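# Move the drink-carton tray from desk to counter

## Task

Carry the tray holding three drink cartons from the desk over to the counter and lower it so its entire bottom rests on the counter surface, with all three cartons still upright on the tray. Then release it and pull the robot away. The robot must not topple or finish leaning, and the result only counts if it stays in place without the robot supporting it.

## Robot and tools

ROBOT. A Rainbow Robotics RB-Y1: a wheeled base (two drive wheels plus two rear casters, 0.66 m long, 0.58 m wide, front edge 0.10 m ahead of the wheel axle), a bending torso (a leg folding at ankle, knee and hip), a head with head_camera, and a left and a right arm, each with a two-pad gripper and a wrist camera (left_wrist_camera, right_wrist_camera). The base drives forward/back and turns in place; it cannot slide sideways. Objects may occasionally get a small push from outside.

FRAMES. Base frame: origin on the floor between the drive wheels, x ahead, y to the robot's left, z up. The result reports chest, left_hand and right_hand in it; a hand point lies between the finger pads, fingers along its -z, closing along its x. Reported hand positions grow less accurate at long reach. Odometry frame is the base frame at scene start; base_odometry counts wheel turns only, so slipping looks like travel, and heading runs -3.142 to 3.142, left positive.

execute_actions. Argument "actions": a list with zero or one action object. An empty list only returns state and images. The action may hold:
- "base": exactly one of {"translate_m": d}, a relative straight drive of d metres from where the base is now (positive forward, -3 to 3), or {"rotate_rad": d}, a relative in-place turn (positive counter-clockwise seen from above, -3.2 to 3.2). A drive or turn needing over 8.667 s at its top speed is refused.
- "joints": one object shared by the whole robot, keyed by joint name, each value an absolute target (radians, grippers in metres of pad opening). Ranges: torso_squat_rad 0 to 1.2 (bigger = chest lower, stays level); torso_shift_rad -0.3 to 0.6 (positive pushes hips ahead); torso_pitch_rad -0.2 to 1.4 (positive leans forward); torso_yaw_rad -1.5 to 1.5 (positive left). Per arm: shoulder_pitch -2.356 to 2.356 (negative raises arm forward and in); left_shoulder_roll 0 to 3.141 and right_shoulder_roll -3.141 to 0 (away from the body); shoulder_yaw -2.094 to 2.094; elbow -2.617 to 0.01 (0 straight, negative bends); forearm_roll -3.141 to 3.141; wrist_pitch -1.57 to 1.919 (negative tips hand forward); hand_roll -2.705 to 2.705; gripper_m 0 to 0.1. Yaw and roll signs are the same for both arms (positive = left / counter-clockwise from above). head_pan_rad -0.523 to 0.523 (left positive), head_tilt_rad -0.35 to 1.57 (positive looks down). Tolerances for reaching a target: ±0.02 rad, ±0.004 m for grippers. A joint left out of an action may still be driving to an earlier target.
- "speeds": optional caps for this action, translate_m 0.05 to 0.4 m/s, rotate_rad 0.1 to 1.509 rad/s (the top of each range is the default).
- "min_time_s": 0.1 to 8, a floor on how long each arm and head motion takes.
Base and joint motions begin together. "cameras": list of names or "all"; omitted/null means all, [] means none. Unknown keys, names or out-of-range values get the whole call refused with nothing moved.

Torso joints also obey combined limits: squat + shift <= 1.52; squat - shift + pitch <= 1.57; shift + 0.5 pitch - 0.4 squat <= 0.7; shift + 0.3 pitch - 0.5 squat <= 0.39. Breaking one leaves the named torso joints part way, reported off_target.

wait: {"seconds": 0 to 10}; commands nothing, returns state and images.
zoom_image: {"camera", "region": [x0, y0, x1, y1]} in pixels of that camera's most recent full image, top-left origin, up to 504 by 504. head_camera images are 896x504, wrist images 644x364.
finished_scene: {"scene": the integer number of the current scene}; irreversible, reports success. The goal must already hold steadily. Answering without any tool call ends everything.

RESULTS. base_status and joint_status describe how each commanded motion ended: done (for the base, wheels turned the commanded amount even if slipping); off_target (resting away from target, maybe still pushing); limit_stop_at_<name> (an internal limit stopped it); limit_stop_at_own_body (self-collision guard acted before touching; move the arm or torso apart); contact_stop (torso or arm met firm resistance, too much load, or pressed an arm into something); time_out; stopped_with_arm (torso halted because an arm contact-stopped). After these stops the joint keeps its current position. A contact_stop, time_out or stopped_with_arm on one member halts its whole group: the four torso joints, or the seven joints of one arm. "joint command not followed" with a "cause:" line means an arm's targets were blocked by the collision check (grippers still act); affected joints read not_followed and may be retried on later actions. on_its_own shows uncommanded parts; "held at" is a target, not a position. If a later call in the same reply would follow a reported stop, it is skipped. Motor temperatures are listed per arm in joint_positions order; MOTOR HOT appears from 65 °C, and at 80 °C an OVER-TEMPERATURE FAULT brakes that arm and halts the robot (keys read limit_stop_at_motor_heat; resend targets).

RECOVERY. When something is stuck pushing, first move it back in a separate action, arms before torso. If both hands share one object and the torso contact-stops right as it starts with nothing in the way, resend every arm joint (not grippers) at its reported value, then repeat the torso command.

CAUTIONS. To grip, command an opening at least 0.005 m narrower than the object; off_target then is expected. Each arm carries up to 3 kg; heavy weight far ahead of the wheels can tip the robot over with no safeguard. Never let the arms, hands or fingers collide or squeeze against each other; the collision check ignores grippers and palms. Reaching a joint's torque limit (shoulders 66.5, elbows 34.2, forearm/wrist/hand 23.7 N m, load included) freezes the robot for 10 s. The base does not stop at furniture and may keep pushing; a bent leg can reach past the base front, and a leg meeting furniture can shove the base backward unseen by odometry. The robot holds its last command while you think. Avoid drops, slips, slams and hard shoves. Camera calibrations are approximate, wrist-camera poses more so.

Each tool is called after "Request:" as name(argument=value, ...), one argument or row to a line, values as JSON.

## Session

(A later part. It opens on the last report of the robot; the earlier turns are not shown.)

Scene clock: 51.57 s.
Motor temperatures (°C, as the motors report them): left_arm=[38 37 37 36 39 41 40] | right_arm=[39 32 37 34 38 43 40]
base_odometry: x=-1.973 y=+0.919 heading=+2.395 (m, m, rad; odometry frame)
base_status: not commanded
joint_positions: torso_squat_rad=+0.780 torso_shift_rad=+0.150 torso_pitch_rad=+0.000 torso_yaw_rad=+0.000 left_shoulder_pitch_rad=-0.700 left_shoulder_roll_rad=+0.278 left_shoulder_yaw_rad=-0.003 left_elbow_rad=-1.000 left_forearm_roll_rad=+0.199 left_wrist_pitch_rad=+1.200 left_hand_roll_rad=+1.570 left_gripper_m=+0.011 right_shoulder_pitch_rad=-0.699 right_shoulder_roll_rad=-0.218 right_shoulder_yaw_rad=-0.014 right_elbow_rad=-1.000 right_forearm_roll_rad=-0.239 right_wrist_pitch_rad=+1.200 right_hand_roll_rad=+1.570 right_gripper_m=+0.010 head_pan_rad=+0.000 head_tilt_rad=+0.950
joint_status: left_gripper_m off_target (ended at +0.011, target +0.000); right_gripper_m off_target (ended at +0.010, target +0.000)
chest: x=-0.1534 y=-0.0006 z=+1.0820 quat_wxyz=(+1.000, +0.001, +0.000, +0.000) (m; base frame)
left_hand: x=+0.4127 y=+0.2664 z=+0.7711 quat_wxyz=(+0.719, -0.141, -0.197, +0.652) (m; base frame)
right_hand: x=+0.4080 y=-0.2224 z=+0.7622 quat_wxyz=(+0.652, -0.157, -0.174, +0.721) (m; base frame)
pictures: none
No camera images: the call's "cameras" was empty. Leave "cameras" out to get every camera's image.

Request:
execute_actions(
  actions=[
    {"joints":{"torso_squat_rad":0.6}},
  ],
)

Scene clock: 53.37 s.
Motor temperatures (°C, as the motors report them): left_arm=[38 37 37 36 39 41 40] | right_arm=[39 32 37 34 38 43 40]
base_odometry: x=-1.973 y=+0.919 heading=+2.395 (m, m, rad; odometry frame)
base_status: not commanded
joint_positions: torso_squat_rad=+0.600 torso_shift_rad=+0.150 torso_pitch_rad=+0.001 torso_yaw_rad=+0.000 left_shoulder_pitch_rad=-0.699 left_shoulder_roll_rad=+0.278 left_shoulder_yaw_rad=-0.003 left_elbow_rad=-0.999 left_forearm_roll_rad=+0.199 left_wrist_pitch_rad=+1.200 left_hand_roll_rad=+1.570 left_gripper_m=+0.011 right_shoulder_pitch_rad=-0.698 right_shoulder_roll_rad=-0.217 right_shoulder_yaw_rad=-0.014 right_elbow_rad=-0.999 right_forearm_roll_rad=-0.239 right_wrist_pitch_rad=+1.200 right_hand_roll_rad=+1.570 right_gripper_m=+0.010 head_pan_rad=+0.000 head_tilt_rad=+0.950
joint_status: all done
chest: x=-0.1412 y=-0.0007 z=+1.1612 quat_wxyz=(+1.000, +0.001, +0.001, +0.000) (m; base frame)
left_hand: x=+0.4239 y=+0.2665 z=+0.8487 quat_wxyz=(+0.719, -0.140, -0.196, +0.652) (m; base frame)
right_hand: x=+0.4194 y=-0.2227 z=+0.8399 quat_wxyz=(+0.653, -0.156, -0.173, +0.721) (m; base frame)
pictures: head_camera, left_wrist_camera, right_wrist_camera
camera_calibration (this result's frames):
head_camera: T_world_to_cam=[[-0.0164019, -0.999865, 0.00119197, 0.000600076], [-0.797772, 0.0123681, -0.602832, 0.78027], [0.602736, -0.0108385, -0.797867, 1.10031], [0, 0, 0, 1]] pos_world=[-0.0407064, 0.00287523, 1.34827]
left_wrist_camera: T_world_to_cam=[[0.0354108, 0.992526, 0.116786, -0.381951], [0.40367, -0.121107, 0.906854, -0.878776], [0.914219, 0.0150305, -0.404942, 0.0355171], [0, 0, 0, 1]] pos_world=[0.335791, 0.272137, 0.85591]
right_wrist_camera: T_world_to_cam=[[0.132069, -0.990942, -0.0243215, -0.253369], [-0.971169, -0.134268, 0.196984, 0.247428], [-0.198465, -0.00239508, -0.980105, 0.985813], [0, 0, 0, 1]] pos_world=[0.469405, -0.215491, 0.911299]
Images, in order (width x height): head_camera 896x504, left_wrist_camera 644x364, right_wrist_camera 644x364.

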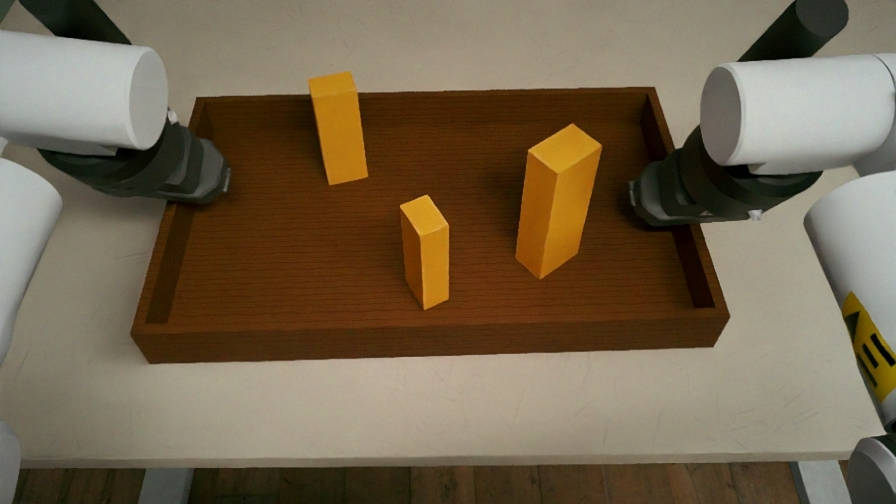

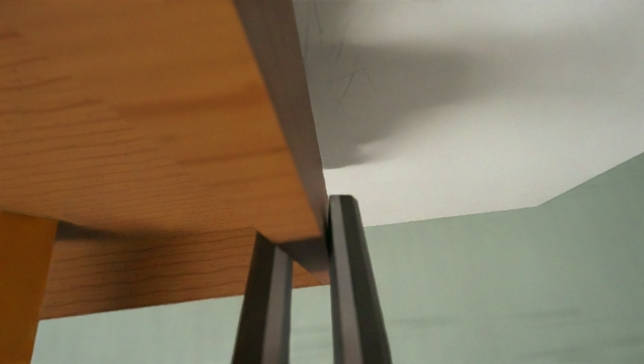

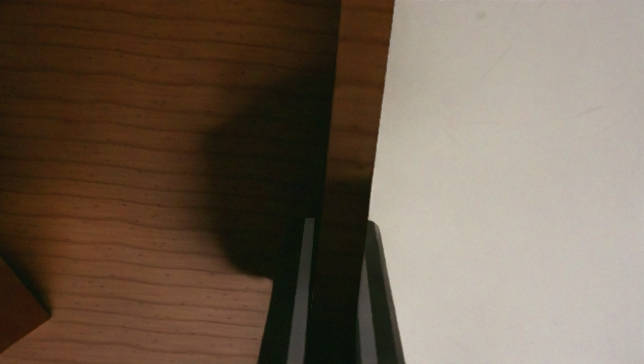

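Request:
execute_actions(
  actions=[
    {"base":{"translate_m":-0.9},"speeds":{"translate_m":0.25},"joints":{"torso_squat_rad":0.05}},
  ],
  cameras=["head_camera"],
)

Request:
execute_actions(
  actions=[
    {"base":{"rotate_rad":-2.85},"speeds":{"rotate_rad":0.5},"joints":{"head_tilt_rad":0.55}},
  ],
  cameras=["head_camera"],
)

Request:
execute_actions(
  actions=[
    {"base":{"translate_m":1.9},"speeds":{"translate_m":0.3}},
  ],
  cameras=["head_camera"],
)

Scene clock: 61.00 s.
Motor temperatures (°C, as the motors report them): left_arm=[38 37 37 36 39 41 40] | right_arm=[39 32 37 34 38 43 40]
base_odometry: x=-1.313 y=+0.308 heading=+2.393 (m, m, rad; odometry frame)
base_status: done
joint_positions: torso_squat_rad=+0.050 torso_shift_rad=+0.150 torso_pitch_rad=+0.001 torso_yaw_rad=+0.000 left_shoulder_pitch_rad=-0.699 left_shoulder_roll_rad=+0.278 left_shoulder_yaw_rad=-0.003 left_elbow_rad=-0.999 left_forearm_roll_rad=+0.199 left_wrist_pitch_rad=+1.200 left_hand_roll_rad=+1.570 left_gripper_m=+0.011 right_shoulder_pitch_rad=-0.698 right_shoulder_roll_rad=-0.217 right_shoulder_yaw_rad=-0.014 right_elbow_rad=-0.999 right_forearm_roll_rad=-0.239 right_wrist_pitch_rad=+1.200 right_hand_roll_rad=+1.570 right_gripper_m=+0.010 head_pan_rad=+0.000 head_tilt_rad=+0.950
joint_status: all done
chest: x=-0.1231 y=-0.0008 z=+1.2812 quat_wxyz=(+1.000, +0.001, +0.000, +0.000) (m; base frame)
left_hand: x=+0.4420 y=+0.2664 z=+0.9687 quat_wxyz=(+0.719, -0.140, -0.196, +0.652) (m; base frame)
right_hand: x=+0.4375 y=-0.2228 z=+0.9600 quat_wxyz=(+0.653, -0.156, -0.173, +0.721) (m; base frame)
pictures: head_camera
camera_calibration (this result's frames):
head_camera: T_world_to_cam=[[-0.0164081, -0.999865, 0.00118907, 0.00068219], [-0.797668, 0.0123729, -0.60297, 0.867243], [0.602873, -0.010842, -0.797763, 1.18505], [0, 0, 0, 1]] pos_world=[-0.0226495, 0.00280012, 1.46831]
Images, in order (width x height): head_camera 896x504.

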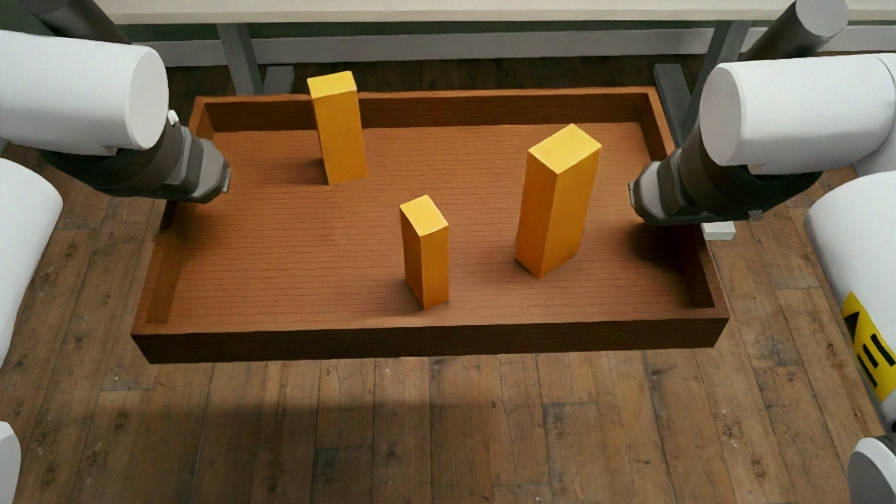

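Scene clock: 68.07 s.
Motor temperatures (°C, as the motors report them): left_arm=[38 37 37 36 39 41 40] | right_arm=[39 32 37 34 38 43 40]
base_odometry: x=-1.313 y=+0.307 heading=-0.456 (m, m, rad; odometry frame)
base_status: done
joint_positions: torso_squat_rad=+0.050 torso_shift_rad=+0.150 torso_pitch_rad=+0.001 torso_yaw_rad=+0.000 left_shoulder_pitch_rad=-0.699 left_shoulder_roll_rad=+0.278 left_shoulder_yaw_rad=-0.003 left_elbow_rad=-0.999 left_forearm_roll_rad=+0.199 left_wrist_pitch_rad=+1.200 left_hand_roll_rad=+1.570 left_gripper_m=+0.011 right_shoulder_pitch_rad=-0.698 right_shoulder_roll_rad=-0.217 right_shoulder_yaw_rad=-0.014 right_elbow_rad=-0.999 right_forearm_roll_rad=-0.239 right_wrist_pitch_rad=+1.200 right_hand_roll_rad=+1.570 right_gripper_m=+0.010 head_pan_rad=+0.000 head_tilt_rad=+0.550
joint_status: all done
chest: x=-0.1231 y=-0.0008 z=+1.2812 quat_wxyz=(+1.000, +0.001, +0.000, +0.000) (m; base frame)
left_hand: x=+0.4420 y=+0.2664 z=+0.9687 quat_wxyz=(+0.719, -0.140, -0.196, +0.652) (m; base frame)
right_hand: x=+0.4374 y=-0.2227 z=+0.9599 quat_wxyz=(+0.653, -0.156, -0.173, +0.721) (m; base frame)
pictures: head_camera
camera_calibration (this result's frames):
head_camera: T_world_to_cam=[[-0.0159546, -0.999857, -0.00559024, 0.01077], [-0.499921, 0.0128189, -0.865976, 1.28686], [0.865924, -0.0110216, -0.500054, 0.770613], [0, 0, 0, 1]] pos_world=[-0.0237913, 0.00276571, 1.4998]
Images, in order (width x height): head_camera 896x504.

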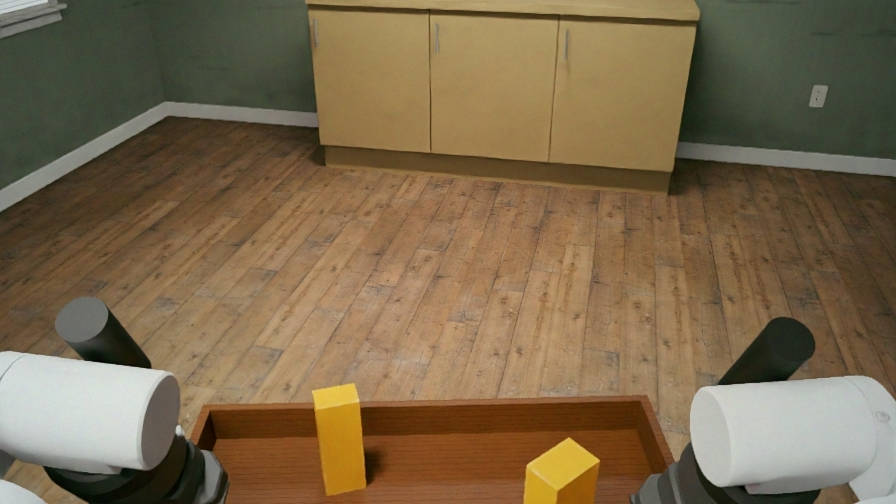

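Scene clock: 75.50 s.
Motor temperatures (°C, as the motors report them): left_arm=[38 37 37 36 39 41 40] | right_arm=[39 32 37 35 38 43 40]
base_odometry: x=+0.393 y=-0.530 heading=-0.456 (m, m, rad; odometry frame)
base_status: done
joint_positions: torso_squat_rad=+0.050 torso_shift_rad=+0.150 torso_pitch_rad=+0.001 torso_yaw_rad=+0.000 left_shoulder_pitch_rad=-0.699 left_shoulder_roll_rad=+0.278 left_shoulder_yaw_rad=-0.003 left_elbow_rad=-0.999 left_forearm_roll_rad=+0.199 left_wrist_pitch_rad=+1.200 left_hand_roll_rad=+1.570 left_gripper_m=+0.011 right_shoulder_pitch_rad=-0.698 right_shoulder_roll_rad=-0.217 right_shoulder_yaw_rad=-0.014 right_elbow_rad=-0.999 right_forearm_roll_rad=-0.239 right_wrist_pitch_rad=+1.200 right_hand_roll_rad=+1.570 right_gripper_m=+0.010 head_pan_rad=+0.000 head_tilt_rad=+0.550
joint_status: not commanded
chest: x=-0.1230 y=-0.0008 z=+1.2812 quat_wxyz=(+1.000, +0.001, +0.001, +0.000) (m; base frame)
left_hand: x=+0.4421 y=+0.2664 z=+0.9686 quat_wxyz=(+0.719, -0.140, -0.196, +0.652) (m; base frame)
right_hand: x=+0.4375 y=-0.2228 z=+0.9598 quat_wxyz=(+0.653, -0.156, -0.173, +0.721) (m; base frame)
pictures: head_camera
camera_calibration (this result's frames):
head_camera: T_world_to_cam=[[-0.0159556, -0.999857, -0.00558785, 0.0107684], [-0.500055, 0.012819, -0.865899, 1.28679], [0.865847, -0.0110217, -0.500188, 0.770683], [0, 0, 0, 1]] pos_world=[-0.0236548, 0.00276572, 1.49978]
Images, in order (width x height): head_camera 896x504.

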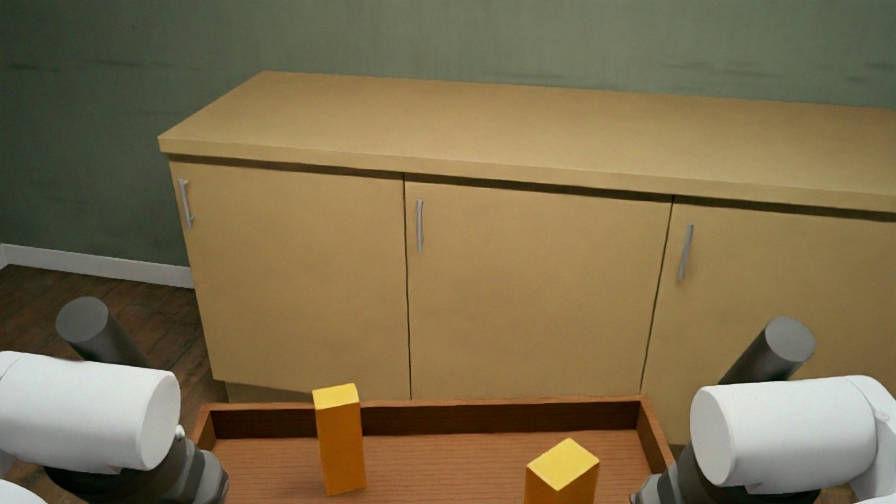

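Request:
execute_actions(
  actions=[
    {"base":{"rotate_rad":-0.27},"speeds":{"rotate_rad":0.4}},
  ],
  cameras=[],
)

Request:
execute_actions(
  actions=[
    {"base":{"translate_m":0.5},"speeds":{"translate_m":0.25},"joints":{"head_tilt_rad":0.7,"torso_squat_rad":0.0,"torso_shift_rad":0.1}},
  ],
)

Scene clock: 78.23 s.
Motor temperatures (°C, as the motors report them): left_arm=[38 37 37 36 39 41 40] | right_arm=[39 32 37 35 38 43 40]
base_odometry: x=+0.393 y=-0.530 heading=-0.725 (m, m, rad; odometry frame)
base_status: done
joint_positions: torso_squat_rad=+0.050 torso_shift_rad=+0.150 torso_pitch_rad=+0.001 torso_yaw_rad=+0.000 left_shoulder_pitch_rad=-0.699 left_shoulder_roll_rad=+0.278 left_shoulder_yaw_rad=-0.003 left_elbow_rad=-0.999 left_forearm_roll_rad=+0.199 left_wrist_pitch_rad=+1.200 left_hand_roll_rad=+1.570 left_gripper_m=+0.011 right_shoulder_pitch_rad=-0.698 right_shoulder_roll_rad=-0.217 right_shoulder_yaw_rad=-0.014 right_elbow_rad=-0.999 right_forearm_roll_rad=-0.239 right_wrist_pitch_rad=+1.200 right_hand_roll_rad=+1.570 right_gripper_m=+0.010 head_pan_rad=+0.000 head_tilt_rad=+0.550
joint_status: not commanded
chest: x=-0.1230 y=-0.0008 z=+1.2812 quat_wxyz=(+1.000, +0.001, +0.001, +0.000) (m; base frame)
left_hand: x=+0.4421 y=+0.2664 z=+0.9686 quat_wxyz=(+0.719, -0.140, -0.196, +0.652) (m; base frame)
right_hand: x=+0.4375 y=-0.2227 z=+0.9598 quat_wxyz=(+0.653, -0.156, -0.173, +0.721) (m; base frame)
pictures: none
No camera images: the call's "cameras" was empty. Leave "cameras" out to get every camera's image.

Scene clock: 81.40 s.
Motor temperatures (°C, as the motors report them): left_arm=[38 37 37 36 39 41 40] | right_arm=[40 32 37 35 38 43 40]
base_odometry: x=+0.767 y=-0.862 heading=-0.726 (m, m, rad; odometry frame)
base_status: done
joint_positions: torso_squat_rad=+0.000 torso_shift_rad=+0.100 torso_pitch_rad=+0.001 torso_yaw_rad=+0.000 left_shoulder_pitch_rad=-0.699 left_shoulder_roll_rad=+0.278 left_shoulder_yaw_rad=-0.003 left_elbow_rad=-0.999 left_forearm_roll_rad=+0.199 left_wrist_pitch_rad=+1.200 left_hand_roll_rad=+1.570 left_gripper_m=+0.011 right_shoulder_pitch_rad=-0.698 right_shoulder_roll_rad=-0.217 right_shoulder_yaw_rad=-0.014 right_elbow_rad=-0.999 right_forearm_roll_rad=-0.239 right_wrist_pitch_rad=+1.200 right_hand_roll_rad=+1.570 right_gripper_m=+0.010 head_pan_rad=+0.000 head_tilt_rad=+0.700
joint_status: all done
chest: x=-0.1576 y=-0.0008 z=+1.2864 quat_wxyz=(+1.000, +0.001, +0.001, +0.000) (m; base frame)
left_hand: x=+0.4075 y=+0.2664 z=+0.9739 quat_wxyz=(+0.719, -0.140, -0.196, +0.652) (m; base frame)
right_hand: x=+0.4028 y=-0.2228 z=+0.9651 quat_wxyz=(+0.653, -0.156, -0.173, +0.721) (m; base frame)
pictures: head_camera, left_wrist_camera, right_wrist_camera
camera_calibration (this result's frames):
head_camera: T_world_to_cam=[[-0.0164452, -0.99986, -0.00307329, 0.00643748], [-0.623754, 0.0126614, -0.781518, 1.13182], [0.781447, -0.0109352, -0.623875, 0.975728], [0, 0, 0, 1]] pos_world=[-0.0563945, 0.00277597, 1.49329]
left_wrist_camera: T_world_to_cam=[[0.0354274, 0.992534, 0.116709, -0.395812], [0.403808, -0.121041, 0.906801, -0.985686], [0.914158, 0.0150023, -0.405081, 0.101452], [0, 0, 0, 1]] pos_world=[0.319307, 0.272026, 0.981112]
right_wrist_camera: T_world_to_cam=[[0.13205, -0.990941, -0.0244725, -0.248025], [-0.971115, -0.13428, 0.19724, 0.206443], [-0.19874, -0.00228002, -0.98005, 1.10526], [0, 0, 0, 1]] pos_world=[0.45289, -0.215537, 1.03642]
Images, in order (width x height): head_camera 896x504, left_wrist_camera 644x364, right_wrist_camera 644x364.

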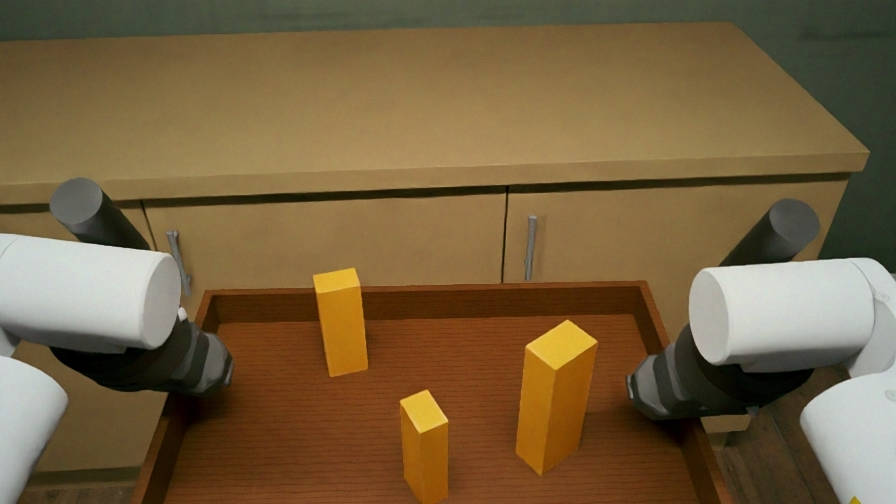

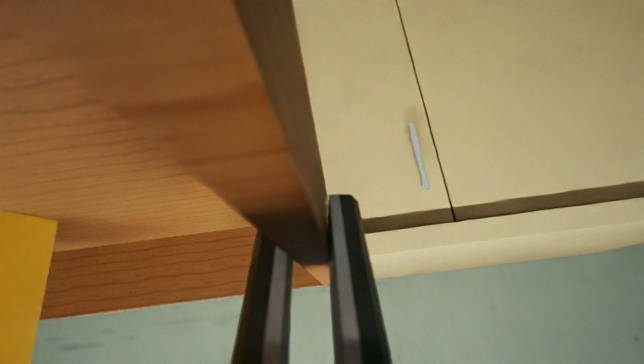

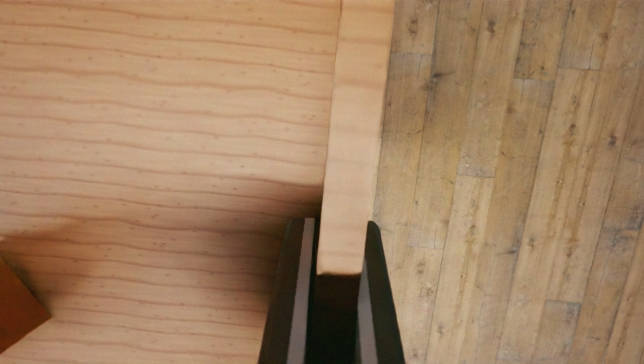

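Request:
execute_actions(
  actions=[
    {"base":{"rotate_rad":0.04}},
  ],
  cameras=[],
)

Request:
execute_actions(
  actions=[
    {"base":{"translate_m":0.3},"speeds":{"translate_m":0.2},"joints":{"head_tilt_rad":0.8}},
  ],
)

Scene clock: 85.53 s.
Motor temperatures (°C, as the motors report them): left_arm=[38 37 37 36 39 41 40] | right_arm=[40 32 37 35 38 43 40]
base_odometry: x=+0.767 y=-0.862 heading=-0.687 (m, m, rad; odometry frame)
base_status: done
joint_positions: torso_squat_rad=+0.000 torso_shift_rad=+0.100 torso_pitch_rad=+0.001 torso_yaw_rad=+0.000 left_shoulder_pitch_rad=-0.699 left_shoulder_roll_rad=+0.278 left_shoulder_yaw_rad=-0.003 left_elbow_rad=-0.999 left_forearm_roll_rad=+0.199 left_wrist_pitch_rad=+1.200 left_hand_roll_rad=+1.570 left_gripper_m=+0.011 right_shoulder_pitch_rad=-0.698 right_shoulder_roll_rad=-0.217 right_shoulder_yaw_rad=-0.014 right_elbow_rad=-0.999 right_forearm_roll_rad=-0.239 right_wrist_pitch_rad=+1.200 right_hand_roll_rad=+1.570 right_gripper_m=+0.010 head_pan_rad=+0.000 head_tilt_rad=+0.700
joint_status: not commanded
chest: x=-0.1576 y=-0.0008 z=+1.2864 quat_wxyz=(+1.000, +0.001, +0.001, +0.000) (m; base frame)
left_hand: x=+0.4075 y=+0.2664 z=+0.9739 quat_wxyz=(+0.719, -0.140, -0.196, +0.652) (m; base frame)
right_hand: x=+0.4028 y=-0.2228 z=+0.9651 quat_wxyz=(+0.653, -0.156, -0.173, +0.721) (m; base frame)
pictures: none
No camera images: the call's "cameras" was empty. Leave "cameras" out to get every camera's image.

Scene clock: 87.90 s.
Motor temperatures (°C, as the motors report them): left_arm=[38 37 37 36 39 41 40] | right_arm=[40 32 37 35 38 43 40]
base_odometry: x=+0.999 y=-1.052 heading=-0.686 (m, m, rad; odometry frame)
base_status: done
joint_positions: torso_squat_rad=+0.000 torso_shift_rad=+0.100 torso_pitch_rad=+0.001 torso_yaw_rad=+0.000 left_shoulder_pitch_rad=-0.699 left_shoulder_roll_rad=+0.278 left_shoulder_yaw_rad=-0.003 left_elbow_rad=-0.999 left_forearm_roll_rad=+0.199 left_wrist_pitch_rad=+1.200 left_hand_roll_rad=+1.570 left_gripper_m=+0.011 right_shoulder_pitch_rad=-0.698 right_shoulder_roll_rad=-0.217 right_shoulder_yaw_rad=-0.014 right_elbow_rad=-0.999 right_forearm_roll_rad=-0.239 right_wrist_pitch_rad=+1.200 right_hand_roll_rad=+1.570 right_gripper_m=+0.010 head_pan_rad=+0.000 head_tilt_rad=+0.800
joint_status: all done
chest: x=-0.1576 y=-0.0008 z=+1.2864 quat_wxyz=(+1.000, +0.001, +0.001, +0.000) (m; base frame)
left_hand: x=+0.4075 y=+0.2664 z=+0.9738 quat_wxyz=(+0.719, -0.140, -0.196, +0.652) (m; base frame)
right_hand: x=+0.4029 y=-0.2228 z=+0.9650 quat_wxyz=(+0.653, -0.156, -0.173, +0.721) (m; base frame)
pictures: head_camera, left_wrist_camera, right_wrist_camera
camera_calibration (this result's frames):
head_camera: T_world_to_cam=[[-0.0165719, -0.999862, -0.00136483, 0.00388359], [-0.698703, 0.0125568, -0.715302, 1.02328], [0.71522, -0.0109003, -0.698814, 1.07811], [0, 0, 0, 1]] pos_world=[-0.0560486, 0.00278555, 1.48536]
left_wrist_camera: T_world_to_cam=[[0.0354566, 0.992536, 0.116682, -0.395773], [0.403913, -0.121027, 0.906756, -0.985638], [0.91411, 0.0149788, -0.40519, 0.101544], [0, 0, 0, 1]] pos_world=[0.319323, 0.27201, 0.981057]
right_wrist_camera: T_world_to_cam=[[0.132033, -0.990943, -0.0244847, -0.248016], [-0.971103, -0.134265, 0.197311, 0.2064], [-0.198811, -0.00227434, -0.980035, 1.10524], [0, 0, 0, 1]] pos_world=[0.452915, -0.215544, 1.03637]
Images, in order (width x height): head_camera 896x504, left_wrist_camera 644x364, right_wrist_camera 644x364.

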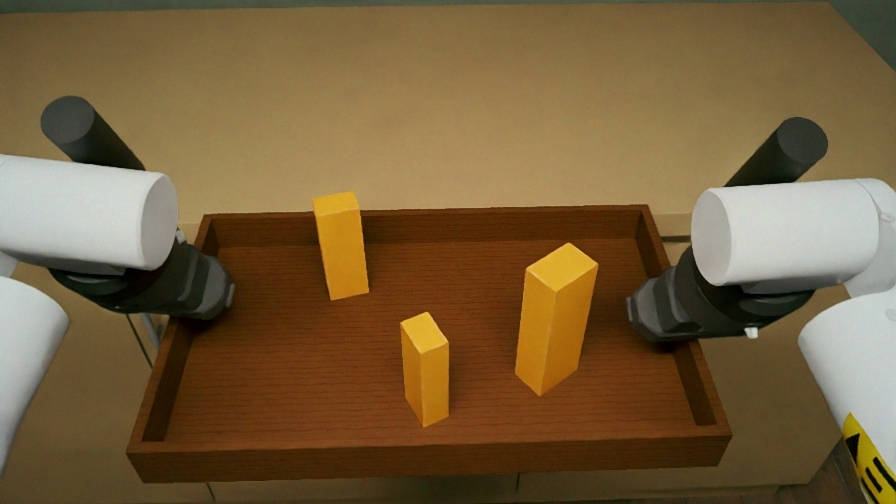

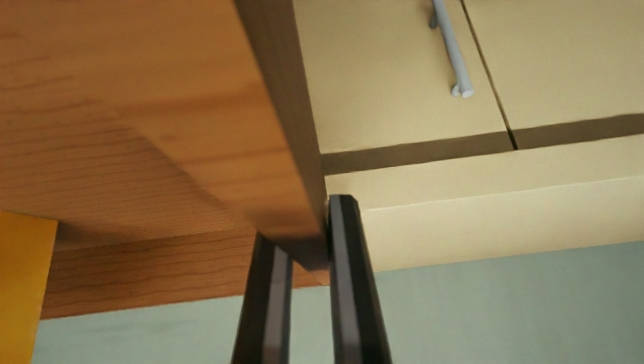

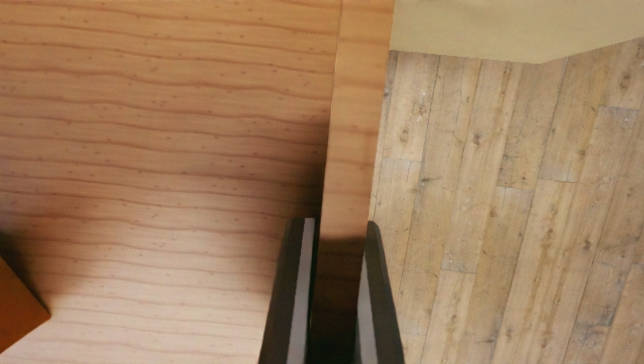

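Request:
execute_actions(
  actions=[
    {"base":{"translate_m":0.38},"speeds":{"translate_m":0.15},"joints":{"head_tilt_rad":1.0}},
  ],
  cameras=[],
)

Request:
execute_actions(
  actions=[
    {"joints":{"torso_squat_rad":0.3}},
  ],
)

Scene clock: 92.37 s.
Motor temperatures (°C, as the motors report them): left_arm=[38 37 37 36 39 41 40] | right_arm=[40 32 37 35 38 43 40]
base_odometry: x=+1.293 y=-1.293 heading=-0.685 (m, m, rad; odometry frame)
base_status: done
joint_positions: torso_squat_rad=+0.000 torso_shift_rad=+0.100 torso_pitch_rad=+0.001 torso_yaw_rad=+0.000 left_shoulder_pitch_rad=-0.699 left_shoulder_roll_rad=+0.278 left_shoulder_yaw_rad=-0.003 left_elbow_rad=-0.999 left_forearm_roll_rad=+0.199 left_wrist_pitch_rad=+1.200 left_hand_roll_rad=+1.570 left_gripper_m=+0.011 right_shoulder_pitch_rad=-0.698 right_shoulder_roll_rad=-0.217 right_shoulder_yaw_rad=-0.014 right_elbow_rad=-0.999 right_forearm_roll_rad=-0.239 right_wrist_pitch_rad=+1.200 right_hand_roll_rad=+1.570 right_gripper_m=+0.010 head_pan_rad=+0.000 head_tilt_rad=+1.000
joint_status: all done
chest: x=-0.1576 y=-0.0008 z=+1.2864 quat_wxyz=(+1.000, +0.001, +0.000, +0.000) (m; base frame)
left_hand: x=+0.4074 y=+0.2664 z=+0.9739 quat_wxyz=(+0.719, -0.140, -0.196, +0.652) (m; base frame)
right_hand: x=+0.4028 y=-0.2228 z=+0.9651 quat_wxyz=(+0.653, -0.156, -0.173, +0.721) (m; base frame)
pictures: none
No camera images: the call's "cameras" was empty. Leave "cameras" out to get every camera's image.

Scene clock: 94.27 s.
Motor temperatures (°C, as the motors report them): left_arm=[38 37 37 36 39 41 40] | right_arm=[40 32 37 35 38 43 40]
base_odometry: x=+1.293 y=-1.293 heading=-0.685 (m, m, rad; odometry frame)
base_status: not commanded
joint_positions: torso_squat_rad=+0.285 torso_shift_rad=+0.095 torso_pitch_rad=-0.012 torso_yaw_rad=+0.000 left_shoulder_pitch_rad=-0.704 left_shoulder_roll_rad=+0.280 left_shoulder_yaw_rad=-0.002 left_elbow_rad=-1.003 left_forearm_roll_rad=+0.199 left_wrist_pitch_rad=+1.199 left_hand_roll_rad=+1.570 left_gripper_m=+0.011 right_shoulder_pitch_rad=-0.703 right_shoulder_roll_rad=-0.219 right_shoulder_yaw_rad=-0.015 right_elbow_rad=-1.002 right_forearm_roll_rad=-0.239 right_wrist_pitch_rad=+1.199 right_hand_roll_rad=+1.570 right_gripper_m=+0.010 head_pan_rad=+0.000 head_tilt_rad=+1.000
joint_status: torso_squat_rad contact_stop (moved +0.284 of +0.300)
chest: x=-0.1679 y=-0.0008 z=+1.2587 quat_wxyz=(+1.000, +0.001, -0.006, +0.000) (m; base frame)
left_hand: x=+0.4044 y=+0.2664 z=+0.9584 quat_wxyz=(+0.717, -0.147, -0.204, +0.650) (m; base frame)
right_hand: x=+0.3996 y=-0.2226 z=+0.9489 quat_wxyz=(+0.651, -0.164, -0.180, +0.719) (m; base frame)
pictures: head_camera, left_wrist_camera, right_wrist_camera
camera_calibration (this result's frames):
head_camera: T_world_to_cam=[[-0.0163174, -0.999865, 0.00182454, -0.000967633], [-0.819559, 0.0123295, -0.572862, 0.768888], [0.572762, -0.0108429, -0.81965, 1.22333], [0, 0, 0, 1]] pos_world=[-0.0705422, 0.00281692, 1.44317]
left_wrist_camera: T_world_to_cam=[[0.0338685, 0.992382, 0.118453, -0.394836], [0.382015, -0.122376, 0.916018, -0.970123], [0.923535, 0.0142267, -0.383249, 0.0734362], [0, 0, 0, 1]] pos_world=[0.316153, 0.272063, 0.963564]
right_wrist_camera: T_world_to_cam=[[0.133355, -0.990842, -0.0211645, -0.25148], [-0.975193, -0.134996, 0.175426, 0.228682], [-0.176676, -0.00275447, -0.984265, 1.08387], [0, 0, 0, 1]] pos_world=[0.44804, -0.21532, 1.02138]
Images, in order (width x height): head_camera 896x504, left_wrist_camera 644x364, right_wrist_camera 644x364.

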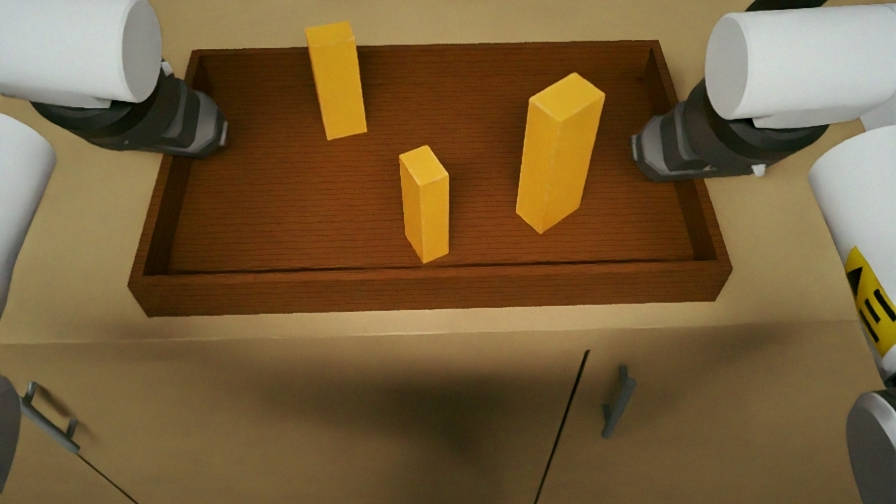

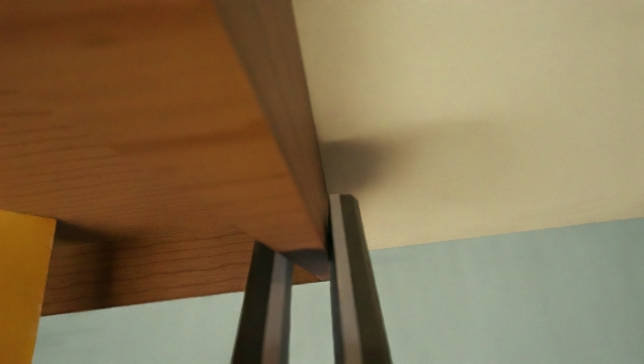

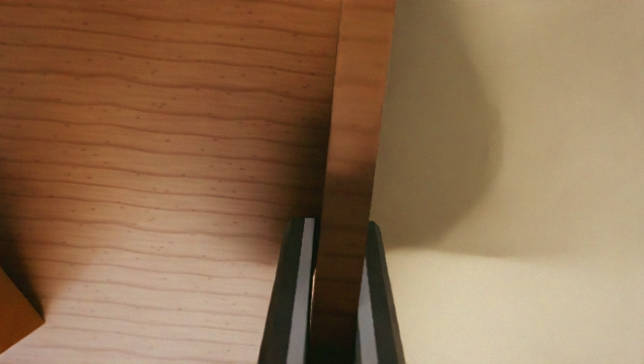

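Set down fully on the counter. Release, rise, back away.

Request:
execute_actions(
  actions=[
    {"joints":{"left_gripper_m":0.06,"right_gripper_m":0.06}},
  ],
  cameras=[],
)

Request:
execute_actions(
  actions=[
    {"joints":{"torso_squat_rad":0.0,"torso_pitch_rad":0,"left_shoulder_pitch_rad":-0.8,"right_shoulder_pitch_rad":-0.8}},
  ],
  cameras=["head_camera"],
)

Scene clock: 96.10 s.
Motor temperatures (°C, as the motors report them): left_arm=[38 37 37 36 39 41 40] | right_arm=[40 32 37 35 38 43 40]
base_odometry: x=+1.293 y=-1.293 heading=-0.685 (m, m, rad; odometry frame)
base_status: not commanded
joint_positions: torso_squat_rad=+0.285 torso_shift_rad=+0.096 torso_pitch_rad=-0.010 torso_yaw_rad=+0.000 left_shoulder_pitch_rad=-0.700 left_shoulder_roll_rad=+0.276 left_shoulder_yaw_rad=-0.003 left_elbow_rad=-1.000 left_forearm_roll_rad=+0.200 left_wrist_pitch_rad=+1.200 left_hand_roll_rad=+1.570 left_gripper_m=+0.060 right_shoulder_pitch_rad=-0.703 right_shoulder_roll_rad=-0.218 right_shoulder_yaw_rad=-0.015 right_elbow_rad=-1.002 right_forearm_roll_rad=-0.239 right_wrist_pitch_rad=+1.199 right_hand_roll_rad=+1.570 right_gripper_m=+0.059 head_pan_rad=+0.000 head_tilt_rad=+1.000
joint_status: all done
chest: x=-0.1670 y=-0.0007 z=+1.2587 quat_wxyz=(+1.000, +0.001, -0.005, +0.000) (m; base frame)
left_hand: x=+0.4024 y=+0.2645 z=+0.9536 quat_wxyz=(+0.718, -0.145, -0.200, +0.651) (m; base frame)
right_hand: x=+0.3997 y=-0.2219 z=+0.9476 quat_wxyz=(+0.651, -0.162, -0.180, +0.720) (m; base frame)
pictures: none
No camera images: the call's "cameras" was empty. Leave "cameras" out to get every camera's image.

Scene clock: 97.83 s.
Motor temperatures (°C, as the motors report them): left_arm=[38 37 37 36 39 41 40] | right_arm=[40 32 37 35 38 43 40]
base_odometry: x=+1.293 y=-1.293 heading=-0.685 (m, m, rad; odometry frame)
base_status: not commanded
joint_positions: torso_squat_rad=+0.000 torso_shift_rad=+0.096 torso_pitch_rad=+0.000 torso_yaw_rad=+0.000 left_shoulder_pitch_rad=-0.800 left_shoulder_roll_rad=+0.275 left_shoulder_yaw_rad=-0.003 left_elbow_rad=-1.000 left_forearm_roll_rad=+0.200 left_wrist_pitch_rad=+1.200 left_hand_roll_rad=+1.570 left_gripper_m=+0.060 right_shoulder_pitch_rad=-0.800 right_shoulder_roll_rad=-0.215 right_shoulder_yaw_rad=-0.014 right_elbow_rad=-1.000 right_forearm_roll_rad=-0.240 right_wrist_pitch_rad=+1.200 right_hand_roll_rad=+1.570 right_gripper_m=+0.060 head_pan_rad=+0.000 head_tilt_rad=+1.000
joint_status: all done
chest: x=-0.1607 y=-0.0008 z=+1.2867 quat_wxyz=(+1.000, +0.001, +0.000, +0.000) (m; base frame)
left_hand: x=+0.4409 y=+0.2442 z=+1.0304 quat_wxyz=(+0.720, -0.176, -0.227, +0.632) (m; base frame)
right_hand: x=+0.4357 y=-0.2009 z=+1.0217 quat_wxyz=(+0.630, -0.187, -0.208, +0.724) (m; base frame)
pictures: head_camera
camera_calibration (this result's frames):
head_camera: T_world_to_cam=[[-0.0163364, -0.999864, 0.00208576, -0.00123729], [-0.826414, 0.0123282, -0.562929, 0.776969], [0.562827, -0.0109199, -0.826503, 1.24937], [0, 0, 0, 1]] pos_world=[-0.0611019, 0.00282733, 1.46999]
Images, in order (width x height): head_camera 896x504.

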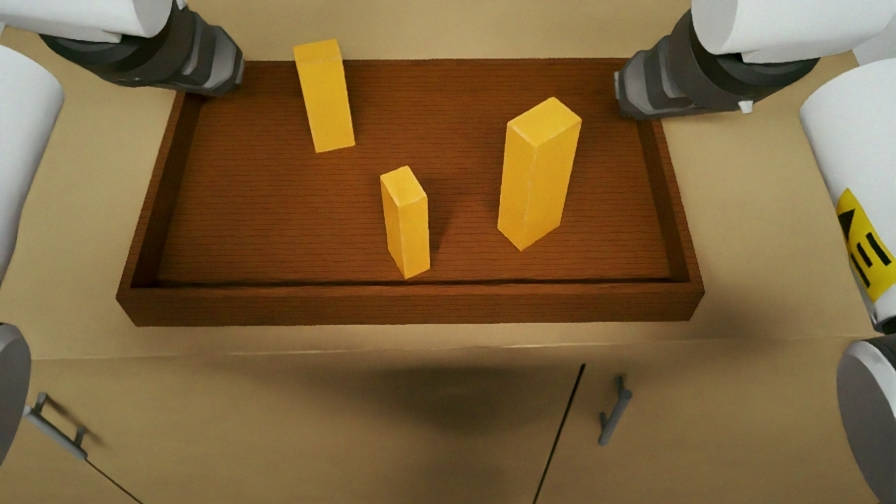

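Request:
execute_actions(
  actions=[
    {"base":{"translate_m":-0.6},"joints":{"head_tilt_rad":0.7}},
  ],
  cameras=["head_camera"],
)

Scene clock: 101.60 s.
Motor temperatures (°C, as the motors report them): left_arm=[38 37 37 36 39 41 40] | right_arm=[40 32 37 35 38 43 40]
base_odometry: x=+0.828 y=-0.913 heading=-0.683 (m, m, rad; odometry frame)
base_status: done
joint_positions: torso_squat_rad=+0.000 torso_shift_rad=+0.096 torso_pitch_rad=+0.000 torso_yaw_rad=+0.000 left_shoulder_pitch_rad=-0.800 left_shoulder_roll_rad=+0.275 left_shoulder_yaw_rad=-0.003 left_elbow_rad=-1.000 left_forearm_roll_rad=+0.200 left_wrist_pitch_rad=+1.200 left_hand_roll_rad=+1.570 left_gripper_m=+0.060 right_shoulder_pitch_rad=-0.800 right_shoulder_roll_rad=-0.215 right_shoulder_yaw_rad=-0.014 right_elbow_rad=-1.000 right_forearm_roll_rad=-0.240 right_wrist_pitch_rad=+1.200 right_hand_roll_rad=+1.570 right_gripper_m=+0.060 head_pan_rad=+0.000 head_tilt_rad=+0.700
joint_status: all done
chest: x=-0.1608 y=-0.0008 z=+1.2867 quat_wxyz=(+1.000, +0.001, +0.000, +0.000) (m; base frame)
left_hand: x=+0.4407 y=+0.2442 z=+1.0305 quat_wxyz=(+0.720, -0.176, -0.227, +0.632) (m; base frame)
right_hand: x=+0.4355 y=-0.2008 z=+1.0218 quat_wxyz=(+0.630, -0.187, -0.208, +0.724) (m; base frame)
pictures: head_camera
camera_calibration (this result's frames):
head_camera: T_world_to_cam=[[-0.0164797, -0.99986, -0.0030264, 0.00634045], [-0.622932, 0.0126347, -0.782174, 1.13101], [0.782103, -0.0110048, -0.623052, 0.977479], [0, 0, 0, 1]] pos_world=[-0.0598446, 0.00280658, 1.49368]
Images, in order (width x height): head_camera 896x504.

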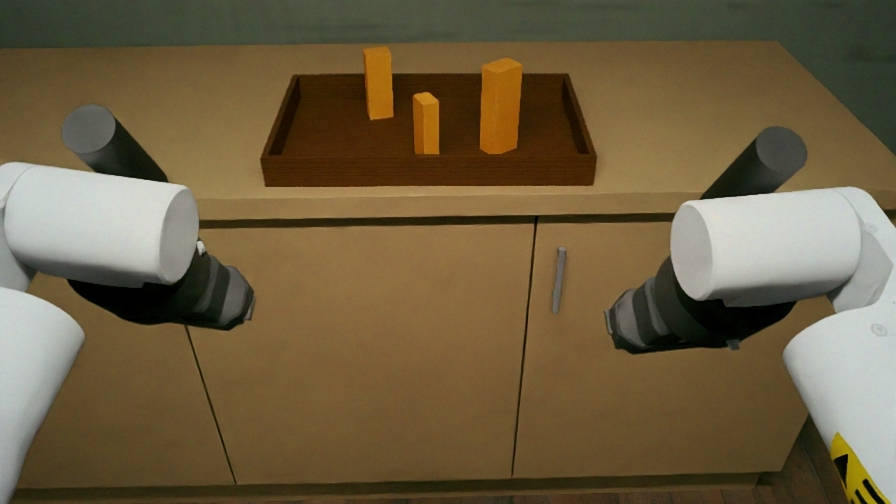

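Request:
finished_scene(
  scene=1,
)

The scene is finished: the task was done.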